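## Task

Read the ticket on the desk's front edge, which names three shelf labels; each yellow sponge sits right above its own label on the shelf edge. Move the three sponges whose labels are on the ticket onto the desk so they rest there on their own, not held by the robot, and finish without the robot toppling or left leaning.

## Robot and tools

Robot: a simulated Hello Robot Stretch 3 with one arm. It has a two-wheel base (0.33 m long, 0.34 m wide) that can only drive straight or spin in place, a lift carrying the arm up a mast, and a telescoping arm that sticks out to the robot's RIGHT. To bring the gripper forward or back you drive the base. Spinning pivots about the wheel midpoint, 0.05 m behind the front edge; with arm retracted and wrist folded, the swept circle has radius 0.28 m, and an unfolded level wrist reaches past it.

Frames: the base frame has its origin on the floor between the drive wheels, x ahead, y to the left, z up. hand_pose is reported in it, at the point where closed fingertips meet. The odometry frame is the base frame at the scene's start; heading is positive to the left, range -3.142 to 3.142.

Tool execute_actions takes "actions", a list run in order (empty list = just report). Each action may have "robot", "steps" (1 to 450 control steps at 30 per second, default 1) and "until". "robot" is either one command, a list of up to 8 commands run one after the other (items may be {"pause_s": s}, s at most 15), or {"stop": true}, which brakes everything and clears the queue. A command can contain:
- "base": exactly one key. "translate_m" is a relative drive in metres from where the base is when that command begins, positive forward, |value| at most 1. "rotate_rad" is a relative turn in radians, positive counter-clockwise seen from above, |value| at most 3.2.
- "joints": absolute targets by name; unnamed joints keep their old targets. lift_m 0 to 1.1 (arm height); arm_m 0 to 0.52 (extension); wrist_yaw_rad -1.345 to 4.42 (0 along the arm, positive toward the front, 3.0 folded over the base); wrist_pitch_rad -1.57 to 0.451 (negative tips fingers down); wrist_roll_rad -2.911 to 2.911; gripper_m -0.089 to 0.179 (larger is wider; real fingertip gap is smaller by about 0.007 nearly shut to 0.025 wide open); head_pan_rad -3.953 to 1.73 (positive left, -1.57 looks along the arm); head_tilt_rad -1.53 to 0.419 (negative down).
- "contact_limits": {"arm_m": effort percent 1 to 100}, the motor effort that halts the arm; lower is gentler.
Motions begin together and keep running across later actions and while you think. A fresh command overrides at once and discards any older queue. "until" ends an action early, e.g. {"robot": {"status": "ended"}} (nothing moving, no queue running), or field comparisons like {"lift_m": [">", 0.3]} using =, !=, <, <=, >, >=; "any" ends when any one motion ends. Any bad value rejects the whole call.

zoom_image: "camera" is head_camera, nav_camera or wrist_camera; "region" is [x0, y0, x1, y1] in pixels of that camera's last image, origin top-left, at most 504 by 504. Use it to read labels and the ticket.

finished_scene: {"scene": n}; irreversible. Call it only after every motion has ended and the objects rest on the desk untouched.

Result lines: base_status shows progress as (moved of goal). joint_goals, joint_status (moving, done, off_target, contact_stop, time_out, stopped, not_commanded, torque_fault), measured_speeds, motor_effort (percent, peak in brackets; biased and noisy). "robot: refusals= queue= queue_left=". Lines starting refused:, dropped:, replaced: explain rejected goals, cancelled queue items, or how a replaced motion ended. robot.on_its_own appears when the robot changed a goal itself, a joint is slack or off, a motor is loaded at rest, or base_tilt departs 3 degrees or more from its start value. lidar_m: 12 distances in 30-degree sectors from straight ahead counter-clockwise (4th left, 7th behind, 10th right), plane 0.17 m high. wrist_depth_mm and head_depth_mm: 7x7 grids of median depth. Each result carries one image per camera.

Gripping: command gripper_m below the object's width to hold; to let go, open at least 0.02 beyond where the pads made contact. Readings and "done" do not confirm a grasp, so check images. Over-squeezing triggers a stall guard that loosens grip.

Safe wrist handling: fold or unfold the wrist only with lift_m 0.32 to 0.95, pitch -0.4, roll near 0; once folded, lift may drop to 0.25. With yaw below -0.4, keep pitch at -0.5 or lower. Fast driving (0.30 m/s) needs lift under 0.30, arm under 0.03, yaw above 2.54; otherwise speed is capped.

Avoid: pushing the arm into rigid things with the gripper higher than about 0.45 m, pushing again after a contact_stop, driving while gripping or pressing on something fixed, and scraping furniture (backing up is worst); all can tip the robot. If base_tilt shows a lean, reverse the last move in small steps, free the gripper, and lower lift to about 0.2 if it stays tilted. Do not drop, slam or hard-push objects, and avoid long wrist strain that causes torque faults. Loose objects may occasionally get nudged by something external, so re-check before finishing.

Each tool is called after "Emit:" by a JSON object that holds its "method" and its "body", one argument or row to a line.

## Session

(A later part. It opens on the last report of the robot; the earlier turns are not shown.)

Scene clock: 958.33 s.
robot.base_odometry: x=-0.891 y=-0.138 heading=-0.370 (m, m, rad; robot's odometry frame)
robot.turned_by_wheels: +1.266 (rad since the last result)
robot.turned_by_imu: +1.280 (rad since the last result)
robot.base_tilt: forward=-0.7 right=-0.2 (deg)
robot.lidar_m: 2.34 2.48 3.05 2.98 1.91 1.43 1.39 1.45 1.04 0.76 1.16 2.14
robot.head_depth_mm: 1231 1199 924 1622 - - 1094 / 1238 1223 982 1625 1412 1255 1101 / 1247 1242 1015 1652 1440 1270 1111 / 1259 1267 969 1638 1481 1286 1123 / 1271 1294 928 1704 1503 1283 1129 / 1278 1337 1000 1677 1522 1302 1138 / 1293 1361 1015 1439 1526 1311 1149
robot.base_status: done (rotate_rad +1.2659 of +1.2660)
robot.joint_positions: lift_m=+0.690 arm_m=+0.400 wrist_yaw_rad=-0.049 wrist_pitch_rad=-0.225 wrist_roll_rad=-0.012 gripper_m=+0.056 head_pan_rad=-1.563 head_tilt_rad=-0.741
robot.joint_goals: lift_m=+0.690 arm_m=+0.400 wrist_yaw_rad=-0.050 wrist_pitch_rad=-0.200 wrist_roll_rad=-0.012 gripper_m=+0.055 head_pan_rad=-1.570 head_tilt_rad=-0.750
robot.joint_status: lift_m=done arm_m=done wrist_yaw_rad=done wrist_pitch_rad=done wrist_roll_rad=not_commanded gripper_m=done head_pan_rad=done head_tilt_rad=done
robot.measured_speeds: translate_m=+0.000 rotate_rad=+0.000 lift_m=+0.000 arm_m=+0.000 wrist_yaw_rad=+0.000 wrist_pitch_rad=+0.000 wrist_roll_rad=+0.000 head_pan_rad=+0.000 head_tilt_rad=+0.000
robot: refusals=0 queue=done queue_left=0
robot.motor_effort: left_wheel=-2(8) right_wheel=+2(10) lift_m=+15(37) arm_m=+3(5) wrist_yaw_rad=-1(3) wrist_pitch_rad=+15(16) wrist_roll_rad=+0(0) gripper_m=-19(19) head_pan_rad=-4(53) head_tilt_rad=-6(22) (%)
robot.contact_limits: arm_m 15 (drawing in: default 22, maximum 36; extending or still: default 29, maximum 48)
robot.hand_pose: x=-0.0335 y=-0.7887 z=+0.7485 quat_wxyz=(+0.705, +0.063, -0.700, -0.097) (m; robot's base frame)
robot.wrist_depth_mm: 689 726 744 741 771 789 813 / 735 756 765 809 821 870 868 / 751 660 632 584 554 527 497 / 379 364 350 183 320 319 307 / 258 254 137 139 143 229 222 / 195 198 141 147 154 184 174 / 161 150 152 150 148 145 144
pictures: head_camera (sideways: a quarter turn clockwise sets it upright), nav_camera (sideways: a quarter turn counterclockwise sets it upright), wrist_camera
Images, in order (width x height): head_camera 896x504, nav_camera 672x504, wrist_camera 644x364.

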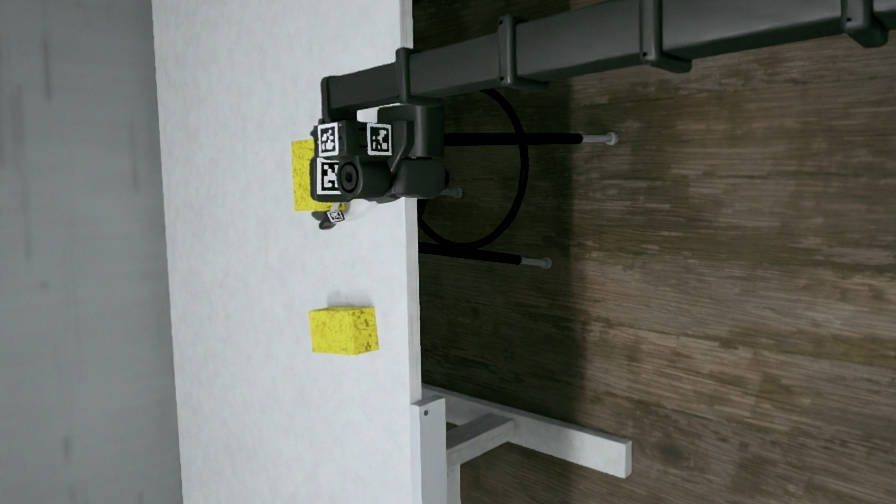

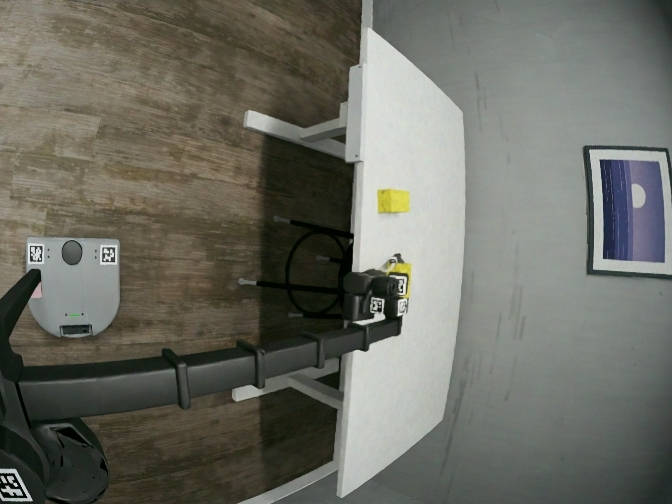

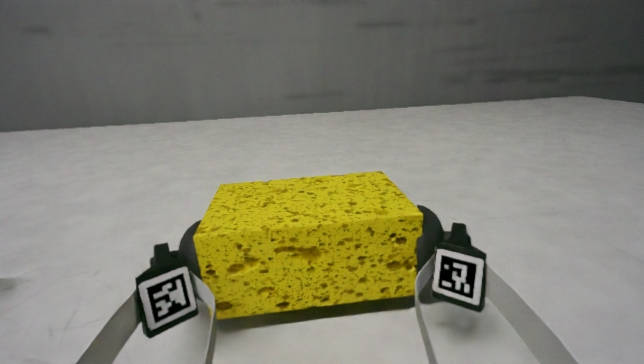

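Emit:
{"method": "execute_actions", "body": {
  "actions": [
    {"robot":[{"joints":{"lift_m":0.679}},{"joints":{"gripper_m":0.15}},{"joints":{"lift_m":0.70}},{"joints":{"arm_m":0.0}}],"steps":450,"until":{"robot":{"status":"ended"}}}
  ]
}}

Scene clock: 969.40 s.
robot.base_odometry: x=-0.891 y=-0.138 heading=-0.370 (m, m, rad; robot's odometry frame)
robot.turned_by_wheels: +0.000 (rad since the last result)
robot.turned_by_imu: +0.000 (rad since the last result)
robot.base_tilt: forward=-0.5 right=-0.3 (deg)
robot.lidar_m: 2.35 2.48 3.03 2.98 1.91 1.43 1.39 1.45 1.05 0.76 1.16 2.15
robot.head_depth_mm: 1235 1197 924 1626 1444 1268 - / 1238 1222 939 1393 1441 1277 - / 1253 1248 894 1623 1448 1257 1108 / 1265 1269 969 1648 1485 1281 1116 / 1271 1305 923 1699 1498 1295 1134 / 1278 1330 1003 1684 1519 1305 1139 / 1289 1358 1017 1433 1519 1318 1148
robot.base_status: done (rotate_rad +1.2659 of +1.2660)
robot.joint_positions: lift_m=+0.700 arm_m=+0.000 wrist_yaw_rad=-0.049 wrist_pitch_rad=-0.224 wrist_roll_rad=-0.012 gripper_m=+0.150 head_pan_rad=-1.563 head_tilt_rad=-0.741
robot.joint_goals: lift_m=+0.700 arm_m=+0.000 wrist_yaw_rad=-0.050 wrist_pitch_rad=-0.200 wrist_roll_rad=-0.012 gripper_m=+0.150 head_pan_rad=-1.570 head_tilt_rad=-0.750
robot.joint_status: lift_m=done arm_m=done wrist_yaw_rad=done wrist_pitch_rad=done wrist_roll_rad=not_commanded gripper_m=done head_pan_rad=done head_tilt_rad=done
robot.measured_speeds: translate_m=+0.000 rotate_rad=+0.000 lift_m=+0.000 arm_m=+0.000 wrist_yaw_rad=+0.000 wrist_pitch_rad=+0.000 wrist_roll_rad=+0.000 head_pan_rad=+0.000 head_tilt_rad=+0.000
robot: refusals=0 queue=done queue_left=0
robot.motor_effort: left_wheel=-2(2) right_wheel=+2(2) lift_m=+36(36) arm_m=-3(4) wrist_yaw_rad=-1(1) wrist_pitch_rad=+14(15) wrist_roll_rad=+0(1) gripper_m=+0(85) head_pan_rad=-4(4) head_tilt_rad=-6(5) (%)
robot.hand_pose: x=-0.0335 y=-0.3895 z=+0.7579 quat_wxyz=(+0.705, +0.062, -0.700, -0.096) (m; robot's base frame)
robot.wrist_depth_mm: - - - - - - - / - - - - - - - / 793 737 677 544 611 577 546 / 424 441 469 705 - 954 - / 870 - - 663 - - - / - - - - - - - / - - - - - - 978
pictures: head_camera (sideways: a quarter turn clockwise sets it upright), nav_camera (sideways: a quarter turn counterclockwise sets it upright), wrist_camera
Images, in order (width x height): head_camera 896x504, nav_camera 672x504, wrist_camera 644x364.

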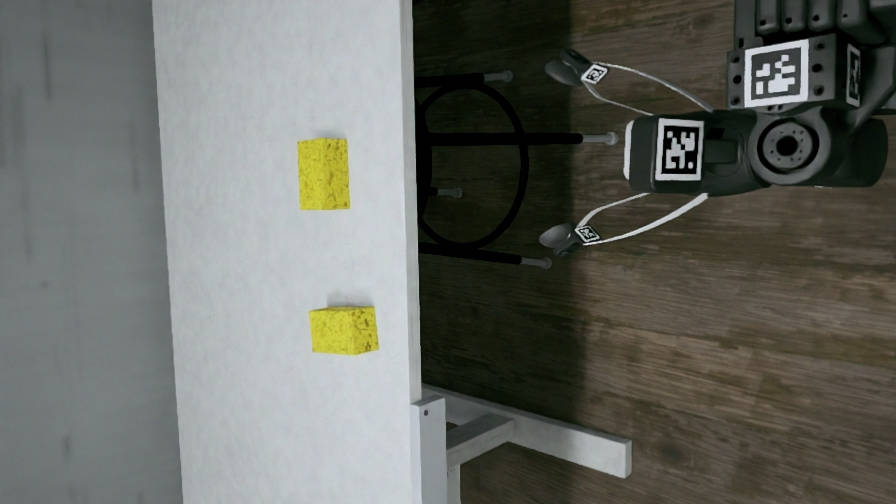

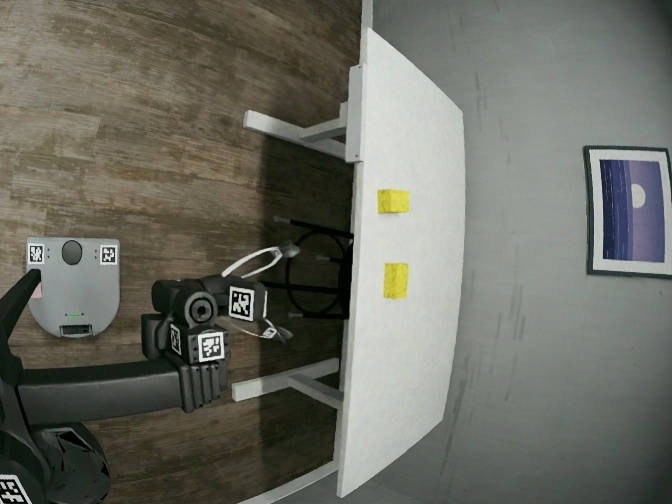

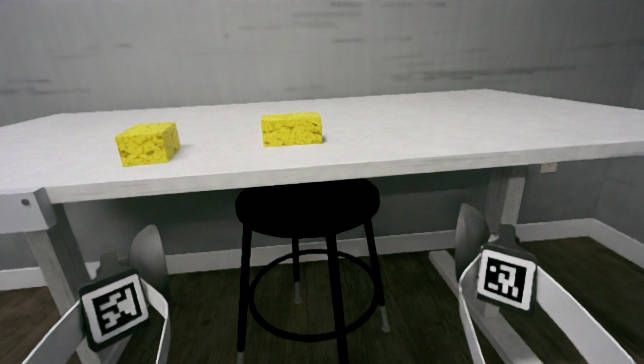

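Emit:
{"method": "execute_actions", "body": {
  "actions": [
    {"robot":[{"joints":{"wrist_pitch_rad":-0.4,"gripper_m":0.04}},{"joints":{"wrist_yaw_rad":2.65,"lift_m":0.37,"head_pan_rad":0.0,"head_tilt_rad":-0.6},"base":{"rotate_rad":1.628}},{"joints":{"lift_m":0.27}},{"base":{"translate_m":0.9}},{"base":{"translate_m":0.9}},{"base":{"translate_m":0.584}},{"joints":{"head_pan_rad":-1.57,"head_tilt_rad":-0.75,"lift_m":0.49},"base":{"rotate_rad":1.883}},{"joints":{"wrist_yaw_rad":-0.05}}],"steps":450,"until":{"robot":{"status":"ended"}}},
    {"steps":450,"until":{"robot":{"status":"ended"}}},
    {"steps":450,"until":{"robot":{"status":"ended"}}},
    {"robot":{"joints":{"wrist_pitch_rad":-0.2,"gripper_m":0.14}},"steps":450,"until":{"robot":{"status":"ended"}}}
  ]
}}

Scene clock: 1033.27 s.
robot.base_odometry: x=-0.157 y=+2.130 heading=+3.141 (m, m, rad; robot's odometry frame)
robot.turned_by_wheels: +3.511 (rad since the last result)
robot.turned_by_imu: +3.569 (rad since the last result)
robot.base_tilt: forward=-0.5 right=-0.2 (deg)
robot.lidar_m: 1.19 1.50 3.13 3.44 2.79 2.11 1.27 0.99 0.60 0.60 1.04 1.18
robot.head_depth_mm: 682 554 860 1107 1378 1237 1128 / 703 845 989 1071 1256 1234 1136 / 724 891 1049 1055 1330 1269 1115 / 749 940 1119 1103 1394 1274 1123 / 770 995 1196 1153 1433 1287 1130 / 798 1057 1279 1238 1471 1305 1141 / 825 1068 1167 1338 1535 1313 1145
robot.base_status: done (rotate_rad +1.8829 of +1.8830)
robot.joint_positions: lift_m=+0.490 arm_m=+0.000 wrist_yaw_rad=-0.048 wrist_pitch_rad=-0.225 wrist_roll_rad=-0.012 gripper_m=+0.140 head_pan_rad=-1.563 head_tilt_rad=-0.741
robot.joint_goals: lift_m=+0.490 arm_m=+0.000 wrist_yaw_rad=-0.050 wrist_pitch_rad=-0.200 wrist_roll_rad=-0.012 gripper_m=+0.140 head_pan_rad=-1.570 head_tilt_rad=-0.750
robot.joint_status: lift_m=done arm_m=done wrist_yaw_rad=done wrist_pitch_rad=done wrist_roll_rad=not_commanded gripper_m=done head_pan_rad=done head_tilt_rad=done
robot.measured_speeds: translate_m=+0.000 rotate_rad=+0.000 lift_m=+0.000 arm_m=+0.000 wrist_yaw_rad=+0.000 wrist_pitch_rad=+0.000 wrist_roll_rad=+0.000 head_pan_rad=+0.000 head_tilt_rad=+0.000
robot: refusals=0 queue=done queue_left=0
robot.motor_effort: left_wheel=-2(9) right_wheel=+2(12) lift_m=+36(37) arm_m=-4(4) wrist_yaw_rad=-2(5) wrist_pitch_rad=+15(16) wrist_roll_rad=+0(0) gripper_m=+0(82) head_pan_rad=-5(51) head_tilt_rad=-5(24) (%)
robot.hand_pose: x=-0.0331 y=-0.3894 z=+0.5476 quat_wxyz=(+0.705, +0.063, -0.700, -0.096) (m; robot's base frame)
robot.wrist_depth_mm: 693 700 636 585 564 560 528 / 710 754 699 634 595 585 542 / 688 779 690 638 625 618 586 / 636 538 496 449 520 658 612 / 716 906 868 781 735 694 639 / 794 - 847 785 768 - 673 / 805 690 676 689 715 745 687
pictures: head_camera (sideways: a quarter turn clockwise sets it upright), nav_camera (sideways: a quarter turn counterclockwise sets it upright), wrist_camera
Images, in order (width x height): head_camera 896x504, nav_camera 672x504, wrist_camera 644x364.

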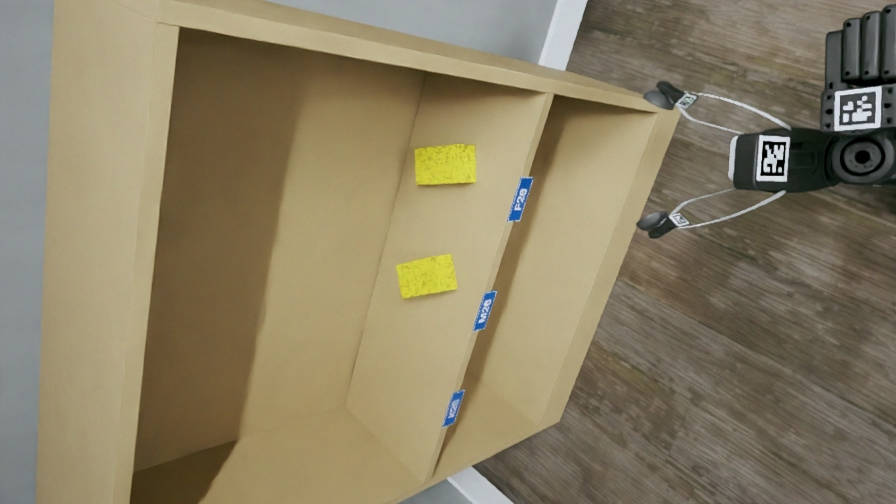

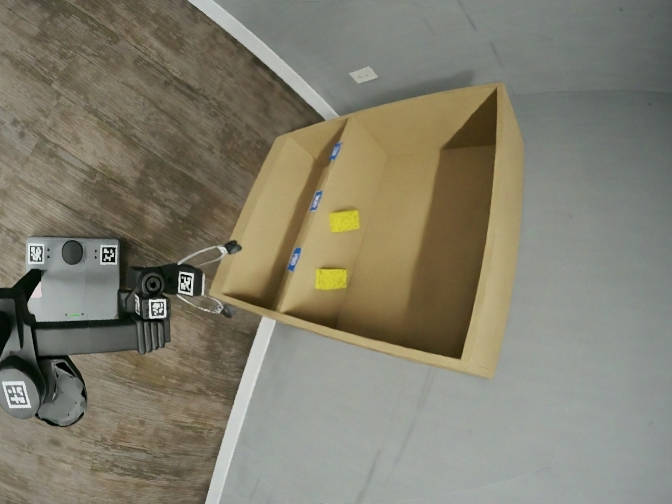

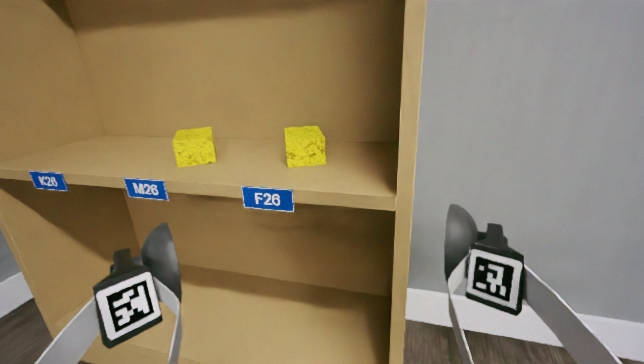

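Emit:
{"method": "execute_actions", "body": {
  "actions": [
    {"robot":[{"joints":{"lift_m":0.465,"gripper_m":0.105}},{"joints":{"arm_m":0.17},"contact_limits":{"arm_m":14}}],"steps":450,"until":{"robot":{"status":"ended"}}}
  ]
}}

Scene clock: 1063.00 s.
robot.base_odometry: x=-0.157 y=+2.130 heading=+3.141 (m, m, rad; robot's odometry frame)
robot.turned_by_wheels: +0.000 (rad since the last result)
robot.turned_by_imu: +0.000 (rad since the last result)
robot.base_tilt: forward=-0.6 right=-0.3 (deg)
robot.lidar_m: 1.19 1.50 3.15 3.44 2.79 2.11 1.27 0.99 0.60 0.60 1.04 1.18
robot.head_depth_mm: 683 553 860 1109 1374 1240 1101 / 702 843 988 1076 1162 - 1105 / 725 889 1046 1055 1353 1221 1114 / 745 936 1115 1100 1393 1285 1124 / 771 995 1200 1158 1431 1290 1132 / 795 1054 1277 1230 1484 1298 1146 / 826 1067 1162 1333 1537 1315 1153
robot.base_status: done (rotate_rad +1.8829 of +1.8830)
robot.joint_positions: lift_m=+0.465 arm_m=+0.170 wrist_yaw_rad=-0.049 wrist_pitch_rad=-0.224 wrist_roll_rad=-0.012 gripper_m=+0.105 head_pan_rad=-1.563 head_tilt_rad=-0.741
robot.joint_goals: lift_m=+0.465 arm_m=+0.170 wrist_yaw_rad=-0.050 wrist_pitch_rad=-0.200 wrist_roll_rad=-0.012 gripper_m=+0.105 head_pan_rad=-1.570 head_tilt_rad=-0.750
robot.joint_status: lift_m=done arm_m=done wrist_yaw_rad=done wrist_pitch_rad=done wrist_roll_rad=not_commanded gripper_m=done head_pan_rad=done head_tilt_rad=done
robot.measured_speeds: translate_m=+0.000 rotate_rad=+0.000 lift_m=+0.000 arm_m=+0.000 wrist_yaw_rad=+0.000 wrist_pitch_rad=+0.000 wrist_roll_rad=+0.000 head_pan_rad=+0.000 head_tilt_rad=+0.000
robot: refusals=0 queue=done queue_left=0
robot.motor_effort: left_wheel=-2(2) right_wheel=+3(3) lift_m=+15(36) arm_m=+3(4) wrist_yaw_rad=-1(3) wrist_pitch_rad=+14(15) wrist_roll_rad=+0(1) gripper_m=+1(81) head_pan_rad=-4(4) head_tilt_rad=-5(6) (%)
robot.contact_limits: arm_m 14 (drawing in: default 22, maximum 36; extending or still: default 29, maximum 48)
robot.hand_pose: x=-0.0334 y=-0.5589 z=+0.5239 quat_wxyz=(+0.705, +0.063, -0.700, -0.096) (m; robot's base frame)
robot.wrist_depth_mm: 576 523 478 445 411 191 398 / 595 556 511 458 431 184 423 / 614 594 530 484 452 205 444 / 423 368 391 338 362 230 465 / 349 317 279 263 264 229 496 / 673 765 683 606 555 545 523 / 640 644 655 629 584 249 557
pictures: head_camera (sideways: a quarter turn clockwise sets it upright), nav_camera (sideways: a quarter turn counterclockwise sets it upright), wrist_camera
Images, in order (width x height): head_camera 896x504, nav_camera 672x504, wrist_camera 644x364.

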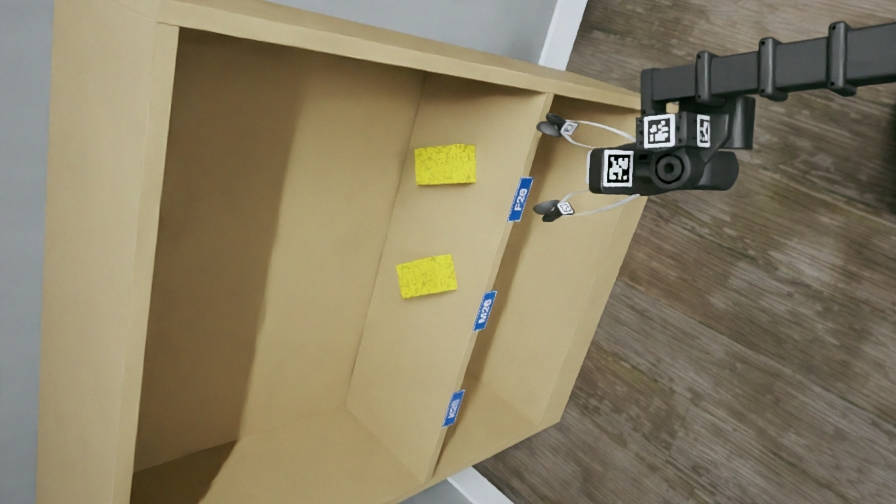

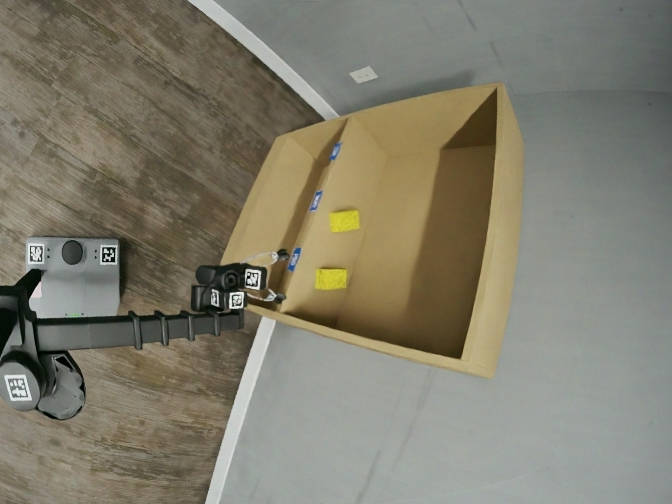

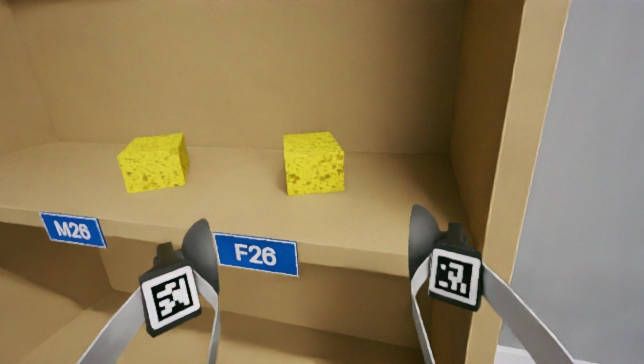

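Emit:
{"method": "execute_actions", "body": {
  "actions": [
    {"robot":[{"joints":{"arm_m":0.26},"contact_limits":{"arm_m":14}},{"joints":{"gripper_m":0.125,"wrist_yaw_rad":-0.09,"lift_m":0.458},"base":{"translate_m":-0.008}}],"steps":450,"until":{"robot":{"status":"ended"}}}
  ]
}}

Scene clock: 1105.90 s.
robot.base_odometry: x=-0.149 y=+2.130 heading=+3.141 (m, m, rad; robot's odometry frame)
robot.turned_by_wheels: +0.000 (rad since the last result)
robot.turned_by_imu: +0.000 (rad since the last result)
robot.base_tilt: forward=-0.6 right=-0.3 (deg)
robot.lidar_m: 1.20 1.51 3.16 3.43 2.78 2.11 1.26 0.99 0.60 0.60 1.04 1.18
robot.head_depth_mm: 684 553 853 1121 1384 1241 1097 / 702 840 980 1074 973 1235 1104 / 722 886 1050 1061 1309 1263 1113 / 745 935 1110 1094 1387 1282 1121 / 771 994 1193 1155 1436 1286 1129 / 797 1050 1274 1239 1474 1308 1142 / 825 1069 1172 1334 1526 1317 1148
robot.base_status: done (translate_m -0.0080 of -0.0080)
robot.joint_positions: lift_m=+0.458 arm_m=+0.260 wrist_yaw_rad=-0.088 wrist_pitch_rad=-0.224 wrist_roll_rad=-0.012 gripper_m=+0.125 head_pan_rad=-1.563 head_tilt_rad=-0.741
robot.joint_goals: lift_m=+0.458 arm_m=+0.260 wrist_yaw_rad=-0.090 wrist_pitch_rad=-0.200 wrist_roll_rad=-0.012 gripper_m=+0.125 head_pan_rad=-1.570 head_tilt_rad=-0.750
robot.joint_status: lift_m=done arm_m=done wrist_yaw_rad=done wrist_pitch_rad=done wrist_roll_rad=not_commanded gripper_m=done head_pan_rad=done head_tilt_rad=done
robot.measured_speeds: translate_m=+0.000 rotate_rad=+0.000 lift_m=+0.000 arm_m=+0.000 wrist_yaw_rad=+0.000 wrist_pitch_rad=+0.000 wrist_roll_rad=+0.000 head_pan_rad=+0.000 head_tilt_rad=+0.000
robot: refusals=0 queue=done queue_left=0
robot.motor_effort: left_wheel=-2(6) right_wheel=+2(5) lift_m=+15(17) arm_m=+3(4) wrist_yaw_rad=-2(5) wrist_pitch_rad=+14(14) wrist_roll_rad=+0(0) gripper_m=+0(72) head_pan_rad=-4(4) head_tilt_rad=-6(5) (%)
robot.contact_limits: arm_m 14 (drawing in: default 22, maximum 36; extending or still: default 29, maximum 48)
robot.hand_pose: x=-0.0429 y=-0.6482 z=+0.5169 quat_wxyz=(+0.703, +0.049, -0.701, -0.110) (m; robot's base frame)
robot.wrist_depth_mm: 436 410 378 354 329 238 125 / 475 443 405 377 349 234 123 / 512 465 430 393 371 230 121 / 279 320 359 253 341 222 120 / 269 267 252 246 243 196 118 / 210 210 194 191 188 169 118 / 626 607 172 163 154 151 122
pictures: head_camera (sideways: a quarter turn clockwise sets it upright), nav_camera (sideways: a quarter turn counterclockwise sets it upright), wrist_camera
Images, in order (width x height): head_camera 896x504, nav_camera 672x504, wrist_camera 644x364.

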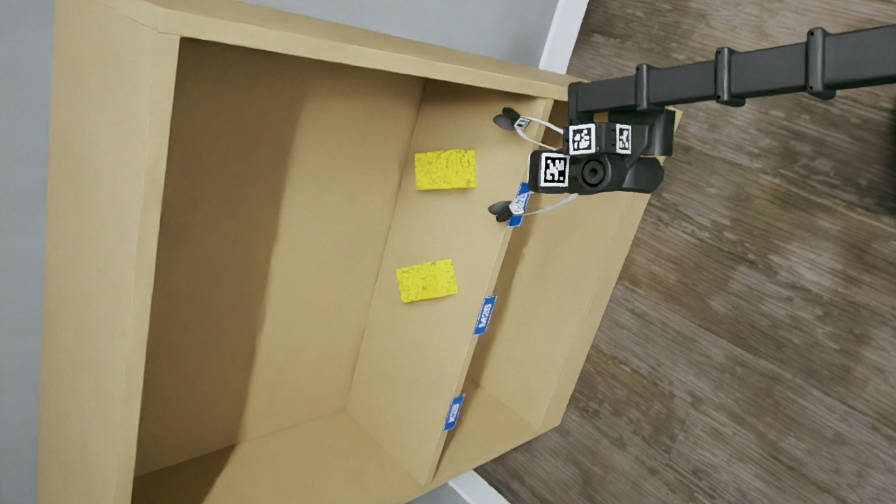

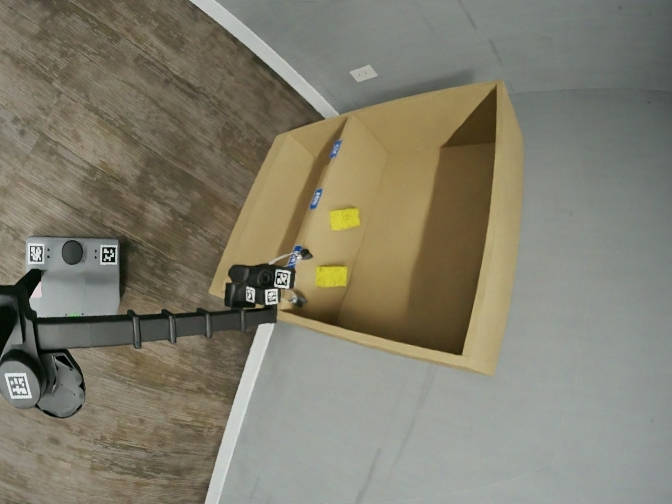

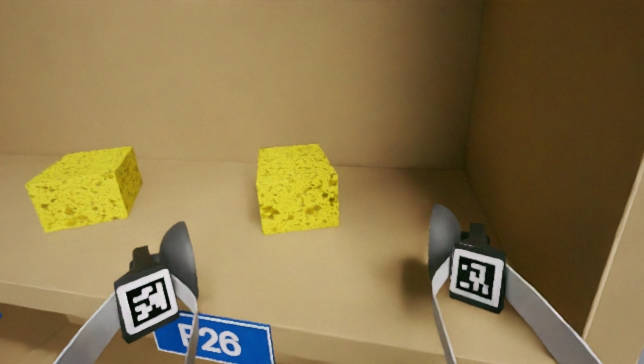

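Emit:
{"method": "execute_actions", "body": {
  "actions": [
    {"robot":[{"joints":{"arm_m":0.355},"contact_limits":{"arm_m":13}},{"joints":{"lift_m":0.443}}],"steps":450,"until":{"robot":{"status":"ended"}}}
  ]
}}

Scene clock: 1132.17 s.
robot.base_odometry: x=-0.149 y=+2.130 heading=+3.141 (m, m, rad; robot's odometry frame)
robot.turned_by_wheels: +0.000 (rad since the last result)
robot.turned_by_imu: +0.000 (rad since the last result)
robot.base_tilt: forward=-0.6 right=-0.3 (deg)
robot.lidar_m: 1.20 1.51 3.16 3.45 2.78 2.11 1.26 0.99 0.60 0.60 1.04 1.18
robot.head_depth_mm: 684 553 852 1124 1372 1242 1094 / 703 840 985 1073 1197 1229 1101 / 721 888 1042 1104 1294 1261 1109 / 744 937 1114 1101 1391 1277 1122 / 769 990 1198 1157 1424 1286 1134 / 798 1055 1275 1242 1470 1301 1144 / 824 1070 1177 1330 1521 1311 1144
robot.base_status: done (translate_m -0.0080 of -0.0080)
robot.joint_positions: lift_m=+0.443 arm_m=+0.355 wrist_yaw_rad=-0.088 wrist_pitch_rad=-0.224 wrist_roll_rad=-0.012 gripper_m=+0.125 head_pan_rad=-1.563 head_tilt_rad=-0.741
robot.joint_goals: lift_m=+0.443 arm_m=+0.355 wrist_yaw_rad=-0.090 wrist_pitch_rad=-0.200 wrist_roll_rad=-0.012 gripper_m=+0.125 head_pan_rad=-1.570 head_tilt_rad=-0.750
robot.joint_status: lift_m=done arm_m=done wrist_yaw_rad=done wrist_pitch_rad=done wrist_roll_rad=not_commanded gripper_m=done head_pan_rad=done head_tilt_rad=done
robot.measured_speeds: translate_m=+0.000 rotate_rad=+0.000 lift_m=+0.000 arm_m=+0.000 wrist_yaw_rad=+0.000 wrist_pitch_rad=+0.000 wrist_roll_rad=+0.000 head_pan_rad=+0.000 head_tilt_rad=+0.000
robot: refusals=0 queue=done queue_left=0
robot.motor_effort: left_wheel=-2(3) right_wheel=+2(2) lift_m=+15(16) arm_m=+3(4) wrist_yaw_rad=-1(2) wrist_pitch_rad=+14(14) wrist_roll_rad=+0(1) gripper_m=+0(0) head_pan_rad=-4(5) head_tilt_rad=-6(5) (%)
robot.contact_limits: arm_m 13 (drawing in: default 22, maximum 36; extending or still: default 29, maximum 48)
robot.hand_pose: x=-0.0431 y=-0.7432 z=+0.5019 quat_wxyz=(+0.703, +0.049, -0.701, -0.110) (m; robot's base frame)
robot.wrist_depth_mm: 336 312 293 272 254 239 189 / 360 335 307 287 267 253 185 / 387 361 327 306 285 267 182 / 234 336 303 188 295 270 180 / 207 234 212 148 208 210 179 / 179 185 164 156 161 165 156 / 149 136 139 137 135 133 134
pictures: head_camera (sideways: a quarter turn clockwise sets it upright), nav_camera (sideways: a quarter turn counterclockwise sets it upright), wrist_camera
Images, in order (width x height): head_camera 896x504, nav_camera 672x504, wrist_camera 644x364.

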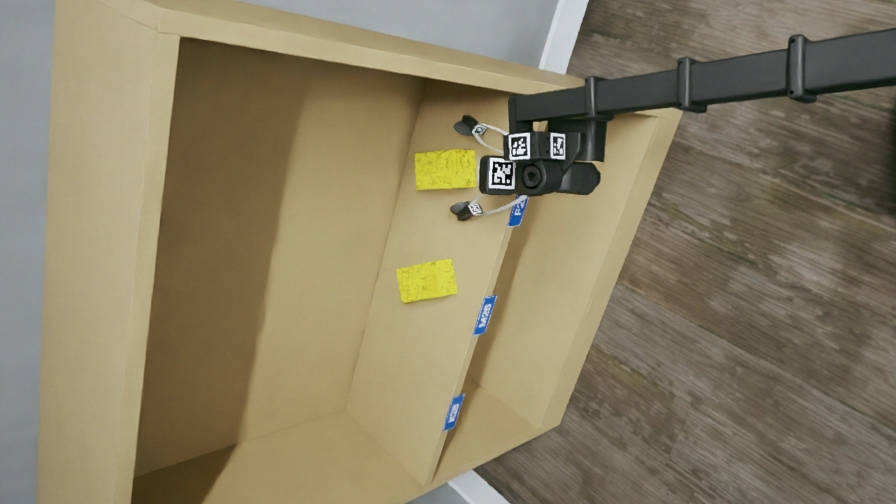

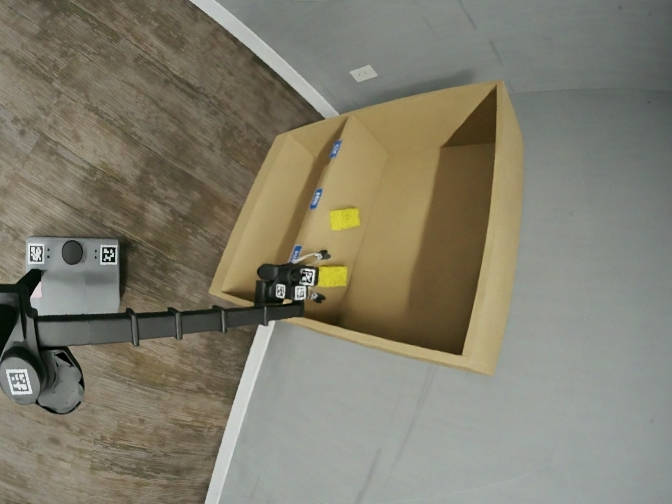

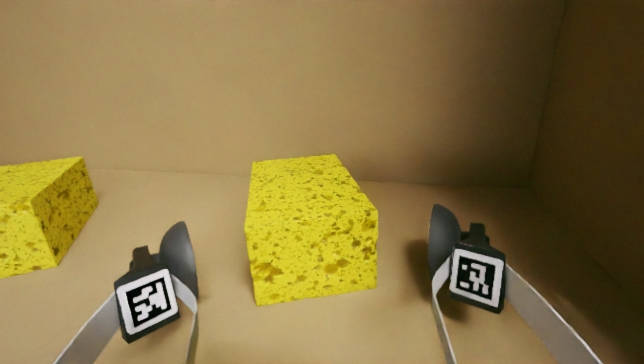

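Emit:
{"method": "execute_actions", "body": {
  "actions": [
    {"robot":[{"joints":{"arm_m":0.372},"contact_limits":{"arm_m":13}},{"joints":{"gripper_m":0.075}}],"steps":450,"until":{"robot":{"status":"ended"}}}
  ]
}}

Scene clock: 1140.20 s.
robot.base_odometry: x=-0.149 y=+2.130 heading=+3.141 (m, m, rad; robot's odometry frame)
robot.turned_by_wheels: +0.000 (rad since the last result)
robot.turned_by_imu: +0.000 (rad since the last result)
robot.base_tilt: forward=-0.6 right=-0.2 (deg)
robot.lidar_m: 1.20 1.50 3.16 3.43 2.78 2.10 1.26 0.99 0.60 0.60 1.04 1.18
robot.head_depth_mm: 683 552 851 1119 1376 1242 1090 / 701 840 983 1072 1262 1236 1100 / 723 886 1042 1106 1316 1262 1110 / 746 936 1116 1100 1391 1278 1120 / 769 990 1191 1151 1428 1292 1128 / 798 1053 1275 1234 1475 1307 1142 / 824 1066 1175 1330 1528 1319 1151
robot.base_status: done (translate_m -0.0080 of -0.0080)
robot.joint_positions: lift_m=+0.443 arm_m=+0.372 wrist_yaw_rad=-0.088 wrist_pitch_rad=-0.224 wrist_roll_rad=-0.012 gripper_m=+0.075 head_pan_rad=-1.563 head_tilt_rad=-0.741
robot.joint_goals: lift_m=+0.443 arm_m=+0.372 wrist_yaw_rad=-0.090 wrist_pitch_rad=-0.200 wrist_roll_rad=-0.012 gripper_m=+0.075 head_pan_rad=-1.570 head_tilt_rad=-0.750
robot.joint_status: lift_m=done arm_m=done wrist_yaw_rad=done wrist_pitch_rad=done wrist_roll_rad=not_commanded gripper_m=done head_pan_rad=done head_tilt_rad=done
robot.measured_speeds: translate_m=+0.000 rotate_rad=+0.000 lift_m=+0.000 arm_m=+0.000 wrist_yaw_rad=+0.000 wrist_pitch_rad=+0.000 wrist_roll_rad=+0.000 head_pan_rad=+0.000 head_tilt_rad=+0.000
robot: refusals=0 queue=done queue_left=0
robot.motor_effort: left_wheel=-2(2) right_wheel=+2(3) lift_m=+15(15) arm_m=+2(5) wrist_yaw_rad=-1(2) wrist_pitch_rad=+14(14) wrist_roll_rad=+0(0) gripper_m=+0(82) head_pan_rad=-4(4) head_tilt_rad=-6(5) (%)
robot.contact_limits: arm_m 13 (drawing in: default 22, maximum 36; extending or still: default 29, maximum 48)
robot.hand_pose: x=-0.0431 y=-0.7602 z=+0.5019 quat_wxyz=(+0.703, +0.049, -0.701, -0.110) (m; robot's base frame)
robot.wrist_depth_mm: 316 294 273 257 241 228 200 / 340 312 295 271 257 238 197 / 371 334 313 290 272 251 194 / 242 338 302 188 278 263 193 / 209 231 148 132 200 207 184 / 179 177 132 137 148 163 158 / 144 143 138 136 135 133 131
pictures: head_camera (sideways: a quarter turn clockwise sets it upright), nav_camera (sideways: a quarter turn counterclockwise sets it upright), wrist_camera
Images, in order (width x height): head_camera 896x504, nav_camera 672x504, wrist_camera 644x364.

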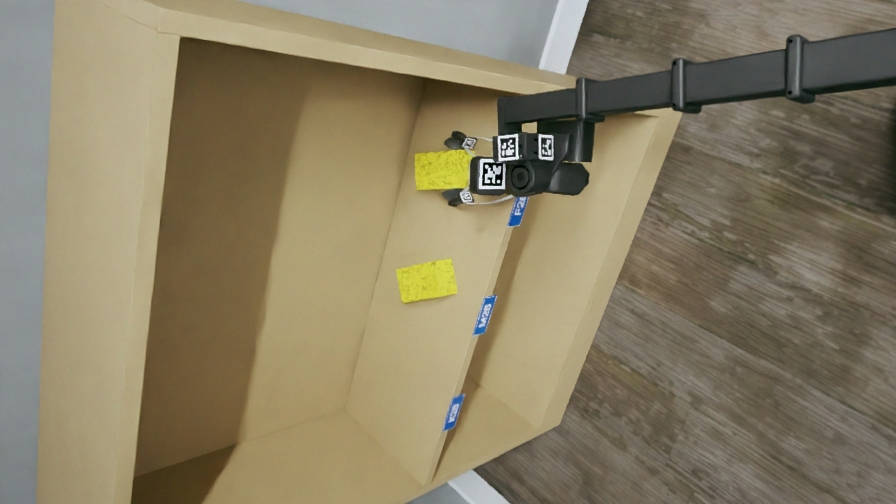

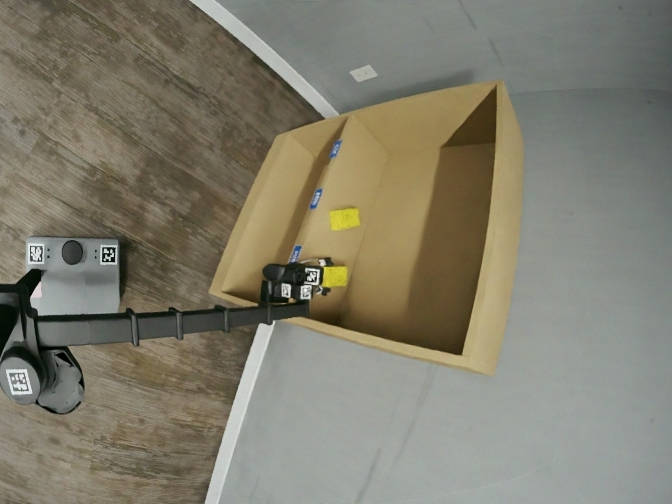

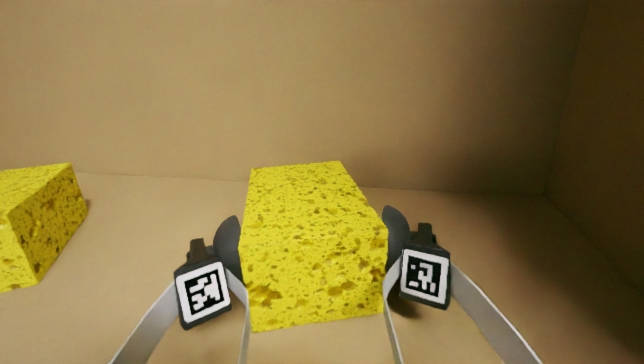

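Well centred. Close and lift.

Emit:
{"method": "execute_actions", "body": {
  "actions": [
    {"robot":[{"joints":{"gripper_m":0.025}},{"pause_s":0.5},{"joints":{"lift_m":0.465}}],"steps":450,"until":{"robot":{"status":"ended"}}}
  ]
}}

Scene clock: 1145.40 s.
robot.base_odometry: x=-0.149 y=+2.130 heading=+3.141 (m, m, rad; robot's odometry frame)
robot.turned_by_wheels: +0.000 (rad since the last result)
robot.turned_by_imu: +0.000 (rad since the last result)
robot.base_tilt: forward=-0.7 right=-0.2 (deg)
robot.lidar_m: 1.20 1.51 3.15 3.45 2.78 2.10 1.26 0.99 0.60 0.60 1.04 1.18
robot.head_depth_mm: 684 553 853 1116 1378 1241 1092 / 701 842 987 1078 1266 1236 1103 / 723 886 1048 1062 1318 1267 1107 / 746 936 1113 1105 1389 1274 1115 / 770 991 1194 1151 1438 1291 1131 / 796 1050 1274 1235 1480 1300 1140 / 825 1068 1172 1332 1533 1314 1155
robot.base_status: done (translate_m -0.0080 of -0.0080)
robot.joint_positions: lift_m=+0.465 arm_m=+0.372 wrist_yaw_rad=-0.088 wrist_pitch_rad=-0.224 wrist_roll_rad=-0.012 gripper_m=+0.026 head_pan_rad=-1.563 head_tilt_rad=-0.741
robot.joint_goals: lift_m=+0.465 arm_m=+0.372 wrist_yaw_rad=-0.090 wrist_pitch_rad=-0.200 wrist_roll_rad=-0.012 gripper_m=+0.025 head_pan_rad=-1.570 head_tilt_rad=-0.750
robot.joint_status: lift_m=done arm_m=done wrist_yaw_rad=done wrist_pitch_rad=done wrist_roll_rad=not_commanded gripper_m=done head_pan_rad=done head_tilt_rad=done
robot.measured_speeds: translate_m=+0.000 rotate_rad=+0.000 lift_m=+0.000 arm_m=+0.000 wrist_yaw_rad=+0.000 wrist_pitch_rad=+0.000 wrist_roll_rad=+0.000 head_pan_rad=+0.000 head_tilt_rad=+0.000
robot: refusals=0 queue=done queue_left=0
robot.motor_effort: left_wheel=-2(2) right_wheel=+3(3) lift_m=+36(36) arm_m=+4(3) wrist_yaw_rad=-2(2) wrist_pitch_rad=+14(14) wrist_roll_rad=+0(0) gripper_m=-16(90) head_pan_rad=-4(5) head_tilt_rad=-5(6) (%)
robot.contact_limits: arm_m 13 (drawing in: default 22, maximum 36; extending or still: default 29, maximum 48)
robot.hand_pose: x=-0.0431 y=-0.7602 z=+0.5230 quat_wxyz=(+0.703, +0.049, -0.701, -0.110) (m; robot's base frame)
robot.wrist_depth_mm: 319 298 275 256 239 226 201 / 343 316 294 274 256 238 197 / 366 338 312 288 268 252 194 / 381 358 328 187 285 267 192 / 216 274 195 131 250 247 190 / 193 208 129 133 142 193 176 / 172 169 159 155 160 157 156
pictures: head_camera (sideways: a quarter turn clockwise sets it upright), nav_camera (sideways: a quarter turn counterclockwise sets it upright), wrist_camera
Images, in order (width x height): head_camera 896x504, nav_camera 672x504, wrist_camera 644x364.

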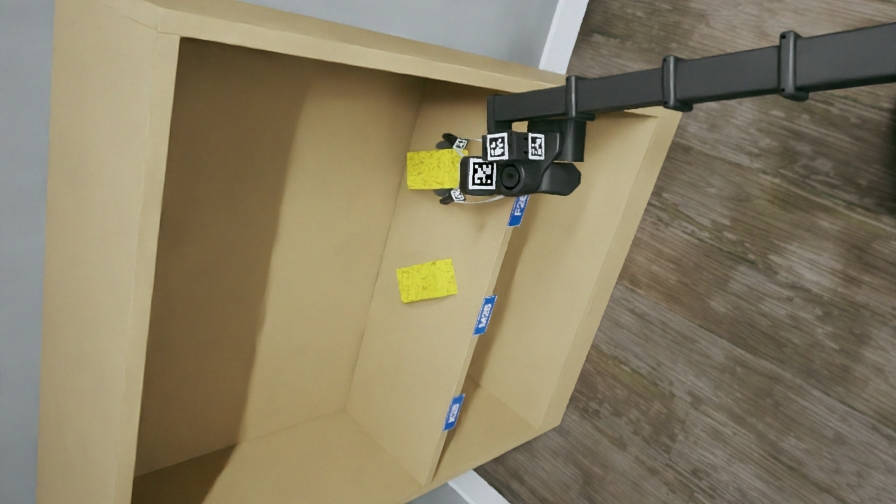

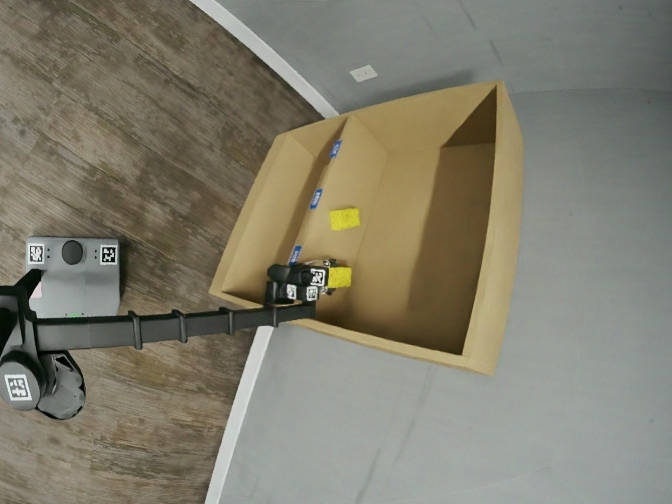

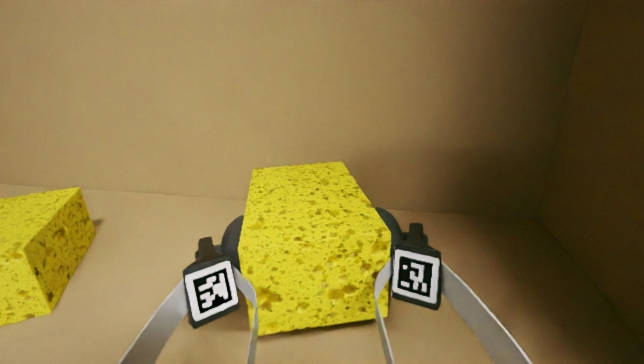

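Emit:
{"method": "execute_actions", "body": {
  "actions": [
    {"robot":[{"joints":{"arm_m":0.0,"gripper_m":0.02}},{"joints":{"wrist_pitch_rad":-0.4}},{"joints":{"wrist_yaw_rad":2.65,"lift_m":0.37,"head_pan_rad":0.0,"head_tilt_rad":-0.6},"base":{"rotate_rad":1.163}},{"joints":{"lift_m":0.285}},{"base":{"translate_m":0.9}},{"base":{"translate_m":0.9}},{"base":{"translate_m":0.584}}],"steps":450,"until":{"robot":{"status":"ended"}}},
    {"steps":450,"until":{"robot":{"status":"ended"}}},
    {"steps":450,"until":{"robot":{"status":"ended"}}}
  ]
}}

Scene clock: 1189.73 s.
robot.base_odometry: x=-1.096 y=-0.058 heading=-1.980 (m, m, rad; robot's odometry frame)
robot.turned_by_wheels: +1.163 (rad since the last result)
robot.turned_by_imu: +1.194 (rad since the last result)
robot.base_tilt: forward=-0.6 right=-0.2 (deg)
robot.lidar_m: 0.76 0.98 2.08 2.56 2.69 3.17 2.97 1.66 1.21 1.17 1.22 1.07
robot.head_depth_mm: 1193 1346 1158 882 1481 1323 1144 / 1203 1349 1174 891 1607 1346 1154 / 1211 1355 1199 905 1581 1359 1160 / 1208 1359 1223 916 1590 1342 1166 / 1212 1365 1246 905 1612 1383 1183 / 1219 1377 1280 932 1639 1396 1190 / 1229 1377 1298 920 1649 1419 1198
robot.base_status: done (translate_m +0.5840 of +0.5840)
robot.joint_positions: lift_m=+0.285 arm_m=+0.000 wrist_yaw_rad=+2.648 wrist_pitch_rad=-0.418 wrist_roll_rad=-0.012 gripper_m=+0.021 head_pan_rad=-0.007 head_tilt_rad=-0.605
robot.joint_goals: lift_m=+0.285 arm_m=+0.000 wrist_yaw_rad=+2.650 wrist_pitch_rad=-0.400 wrist_roll_rad=-0.012 gripper_m=+0.020 head_pan_rad=+0.000 head_tilt_rad=-0.600
robot.joint_status: lift_m=done arm_m=done wrist_yaw_rad=done wrist_pitch_rad=done wrist_roll_rad=not_commanded gripper_m=done head_pan_rad=done head_tilt_rad=done
robot.measured_speeds: translate_m=+0.000 rotate_rad=+0.000 lift_m=+0.000 arm_m=+0.000 wrist_yaw_rad=+0.000 wrist_pitch_rad=+0.000 wrist_roll_rad=+0.000 head_pan_rad=+0.000 head_tilt_rad=+0.000
robot: refusals=0 queue=done queue_left=0
robot.motor_effort: left_wheel=-2(7) right_wheel=+3(11) lift_m=+16(36) arm_m=-3(4) wrist_yaw_rad=+2(3) wrist_pitch_rad=+10(14) wrist_roll_rad=+0(0) gripper_m=-18(49) head_pan_rad=+5(51) head_tilt_rad=+3(23) (%)
robot.hand_pose: x=+0.0850 y=+0.0524 z=+0.2982 quat_wxyz=(+0.312, +0.703, -0.025, +0.639) (m; robot's base frame)
robot.wrist_depth_mm: - - - - - - - / - - - - - - - / - - - - - - 983 / 820 806 763 187 773 777 755 / 663 648 590 131 628 611 615 / 546 533 128 133 143 509 503 / - 466 430 426 444 433 433
pictures: head_camera (sideways: a quarter turn clockwise sets it upright), nav_camera (sideways: a quarter turn counterclockwise sets it upright), wrist_camera
Images, in order (width x height): head_camera 896x504, nav_camera 672x504, wrist_camera 644x364.

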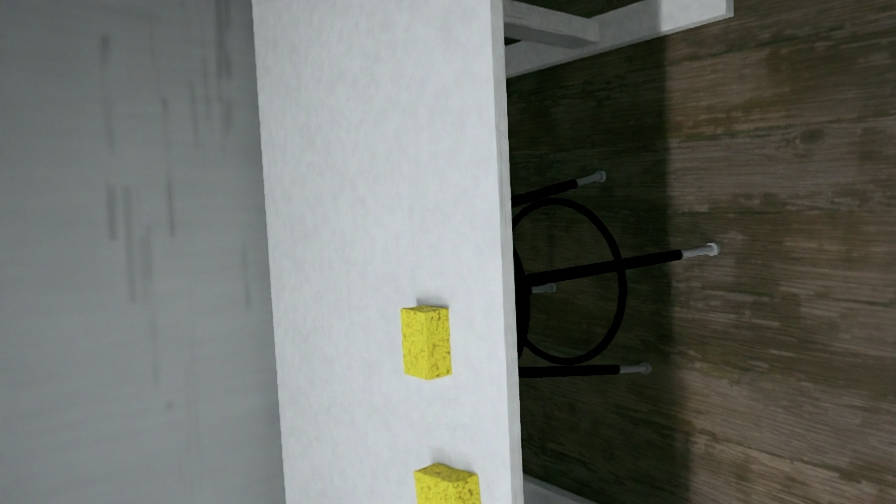

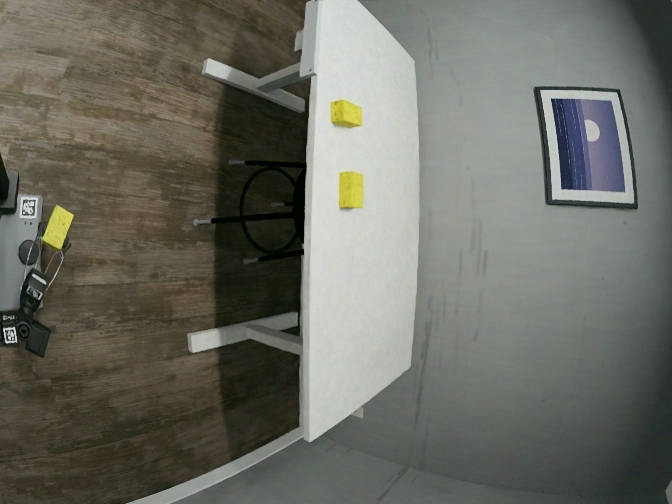

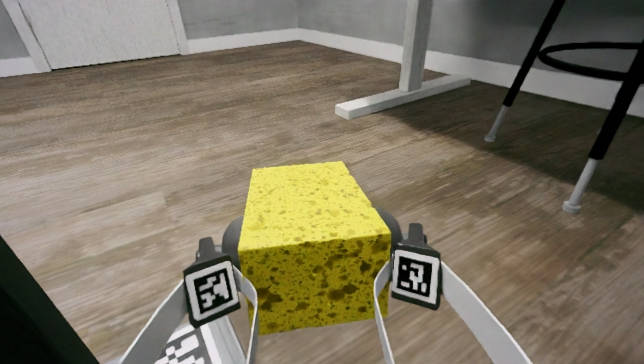

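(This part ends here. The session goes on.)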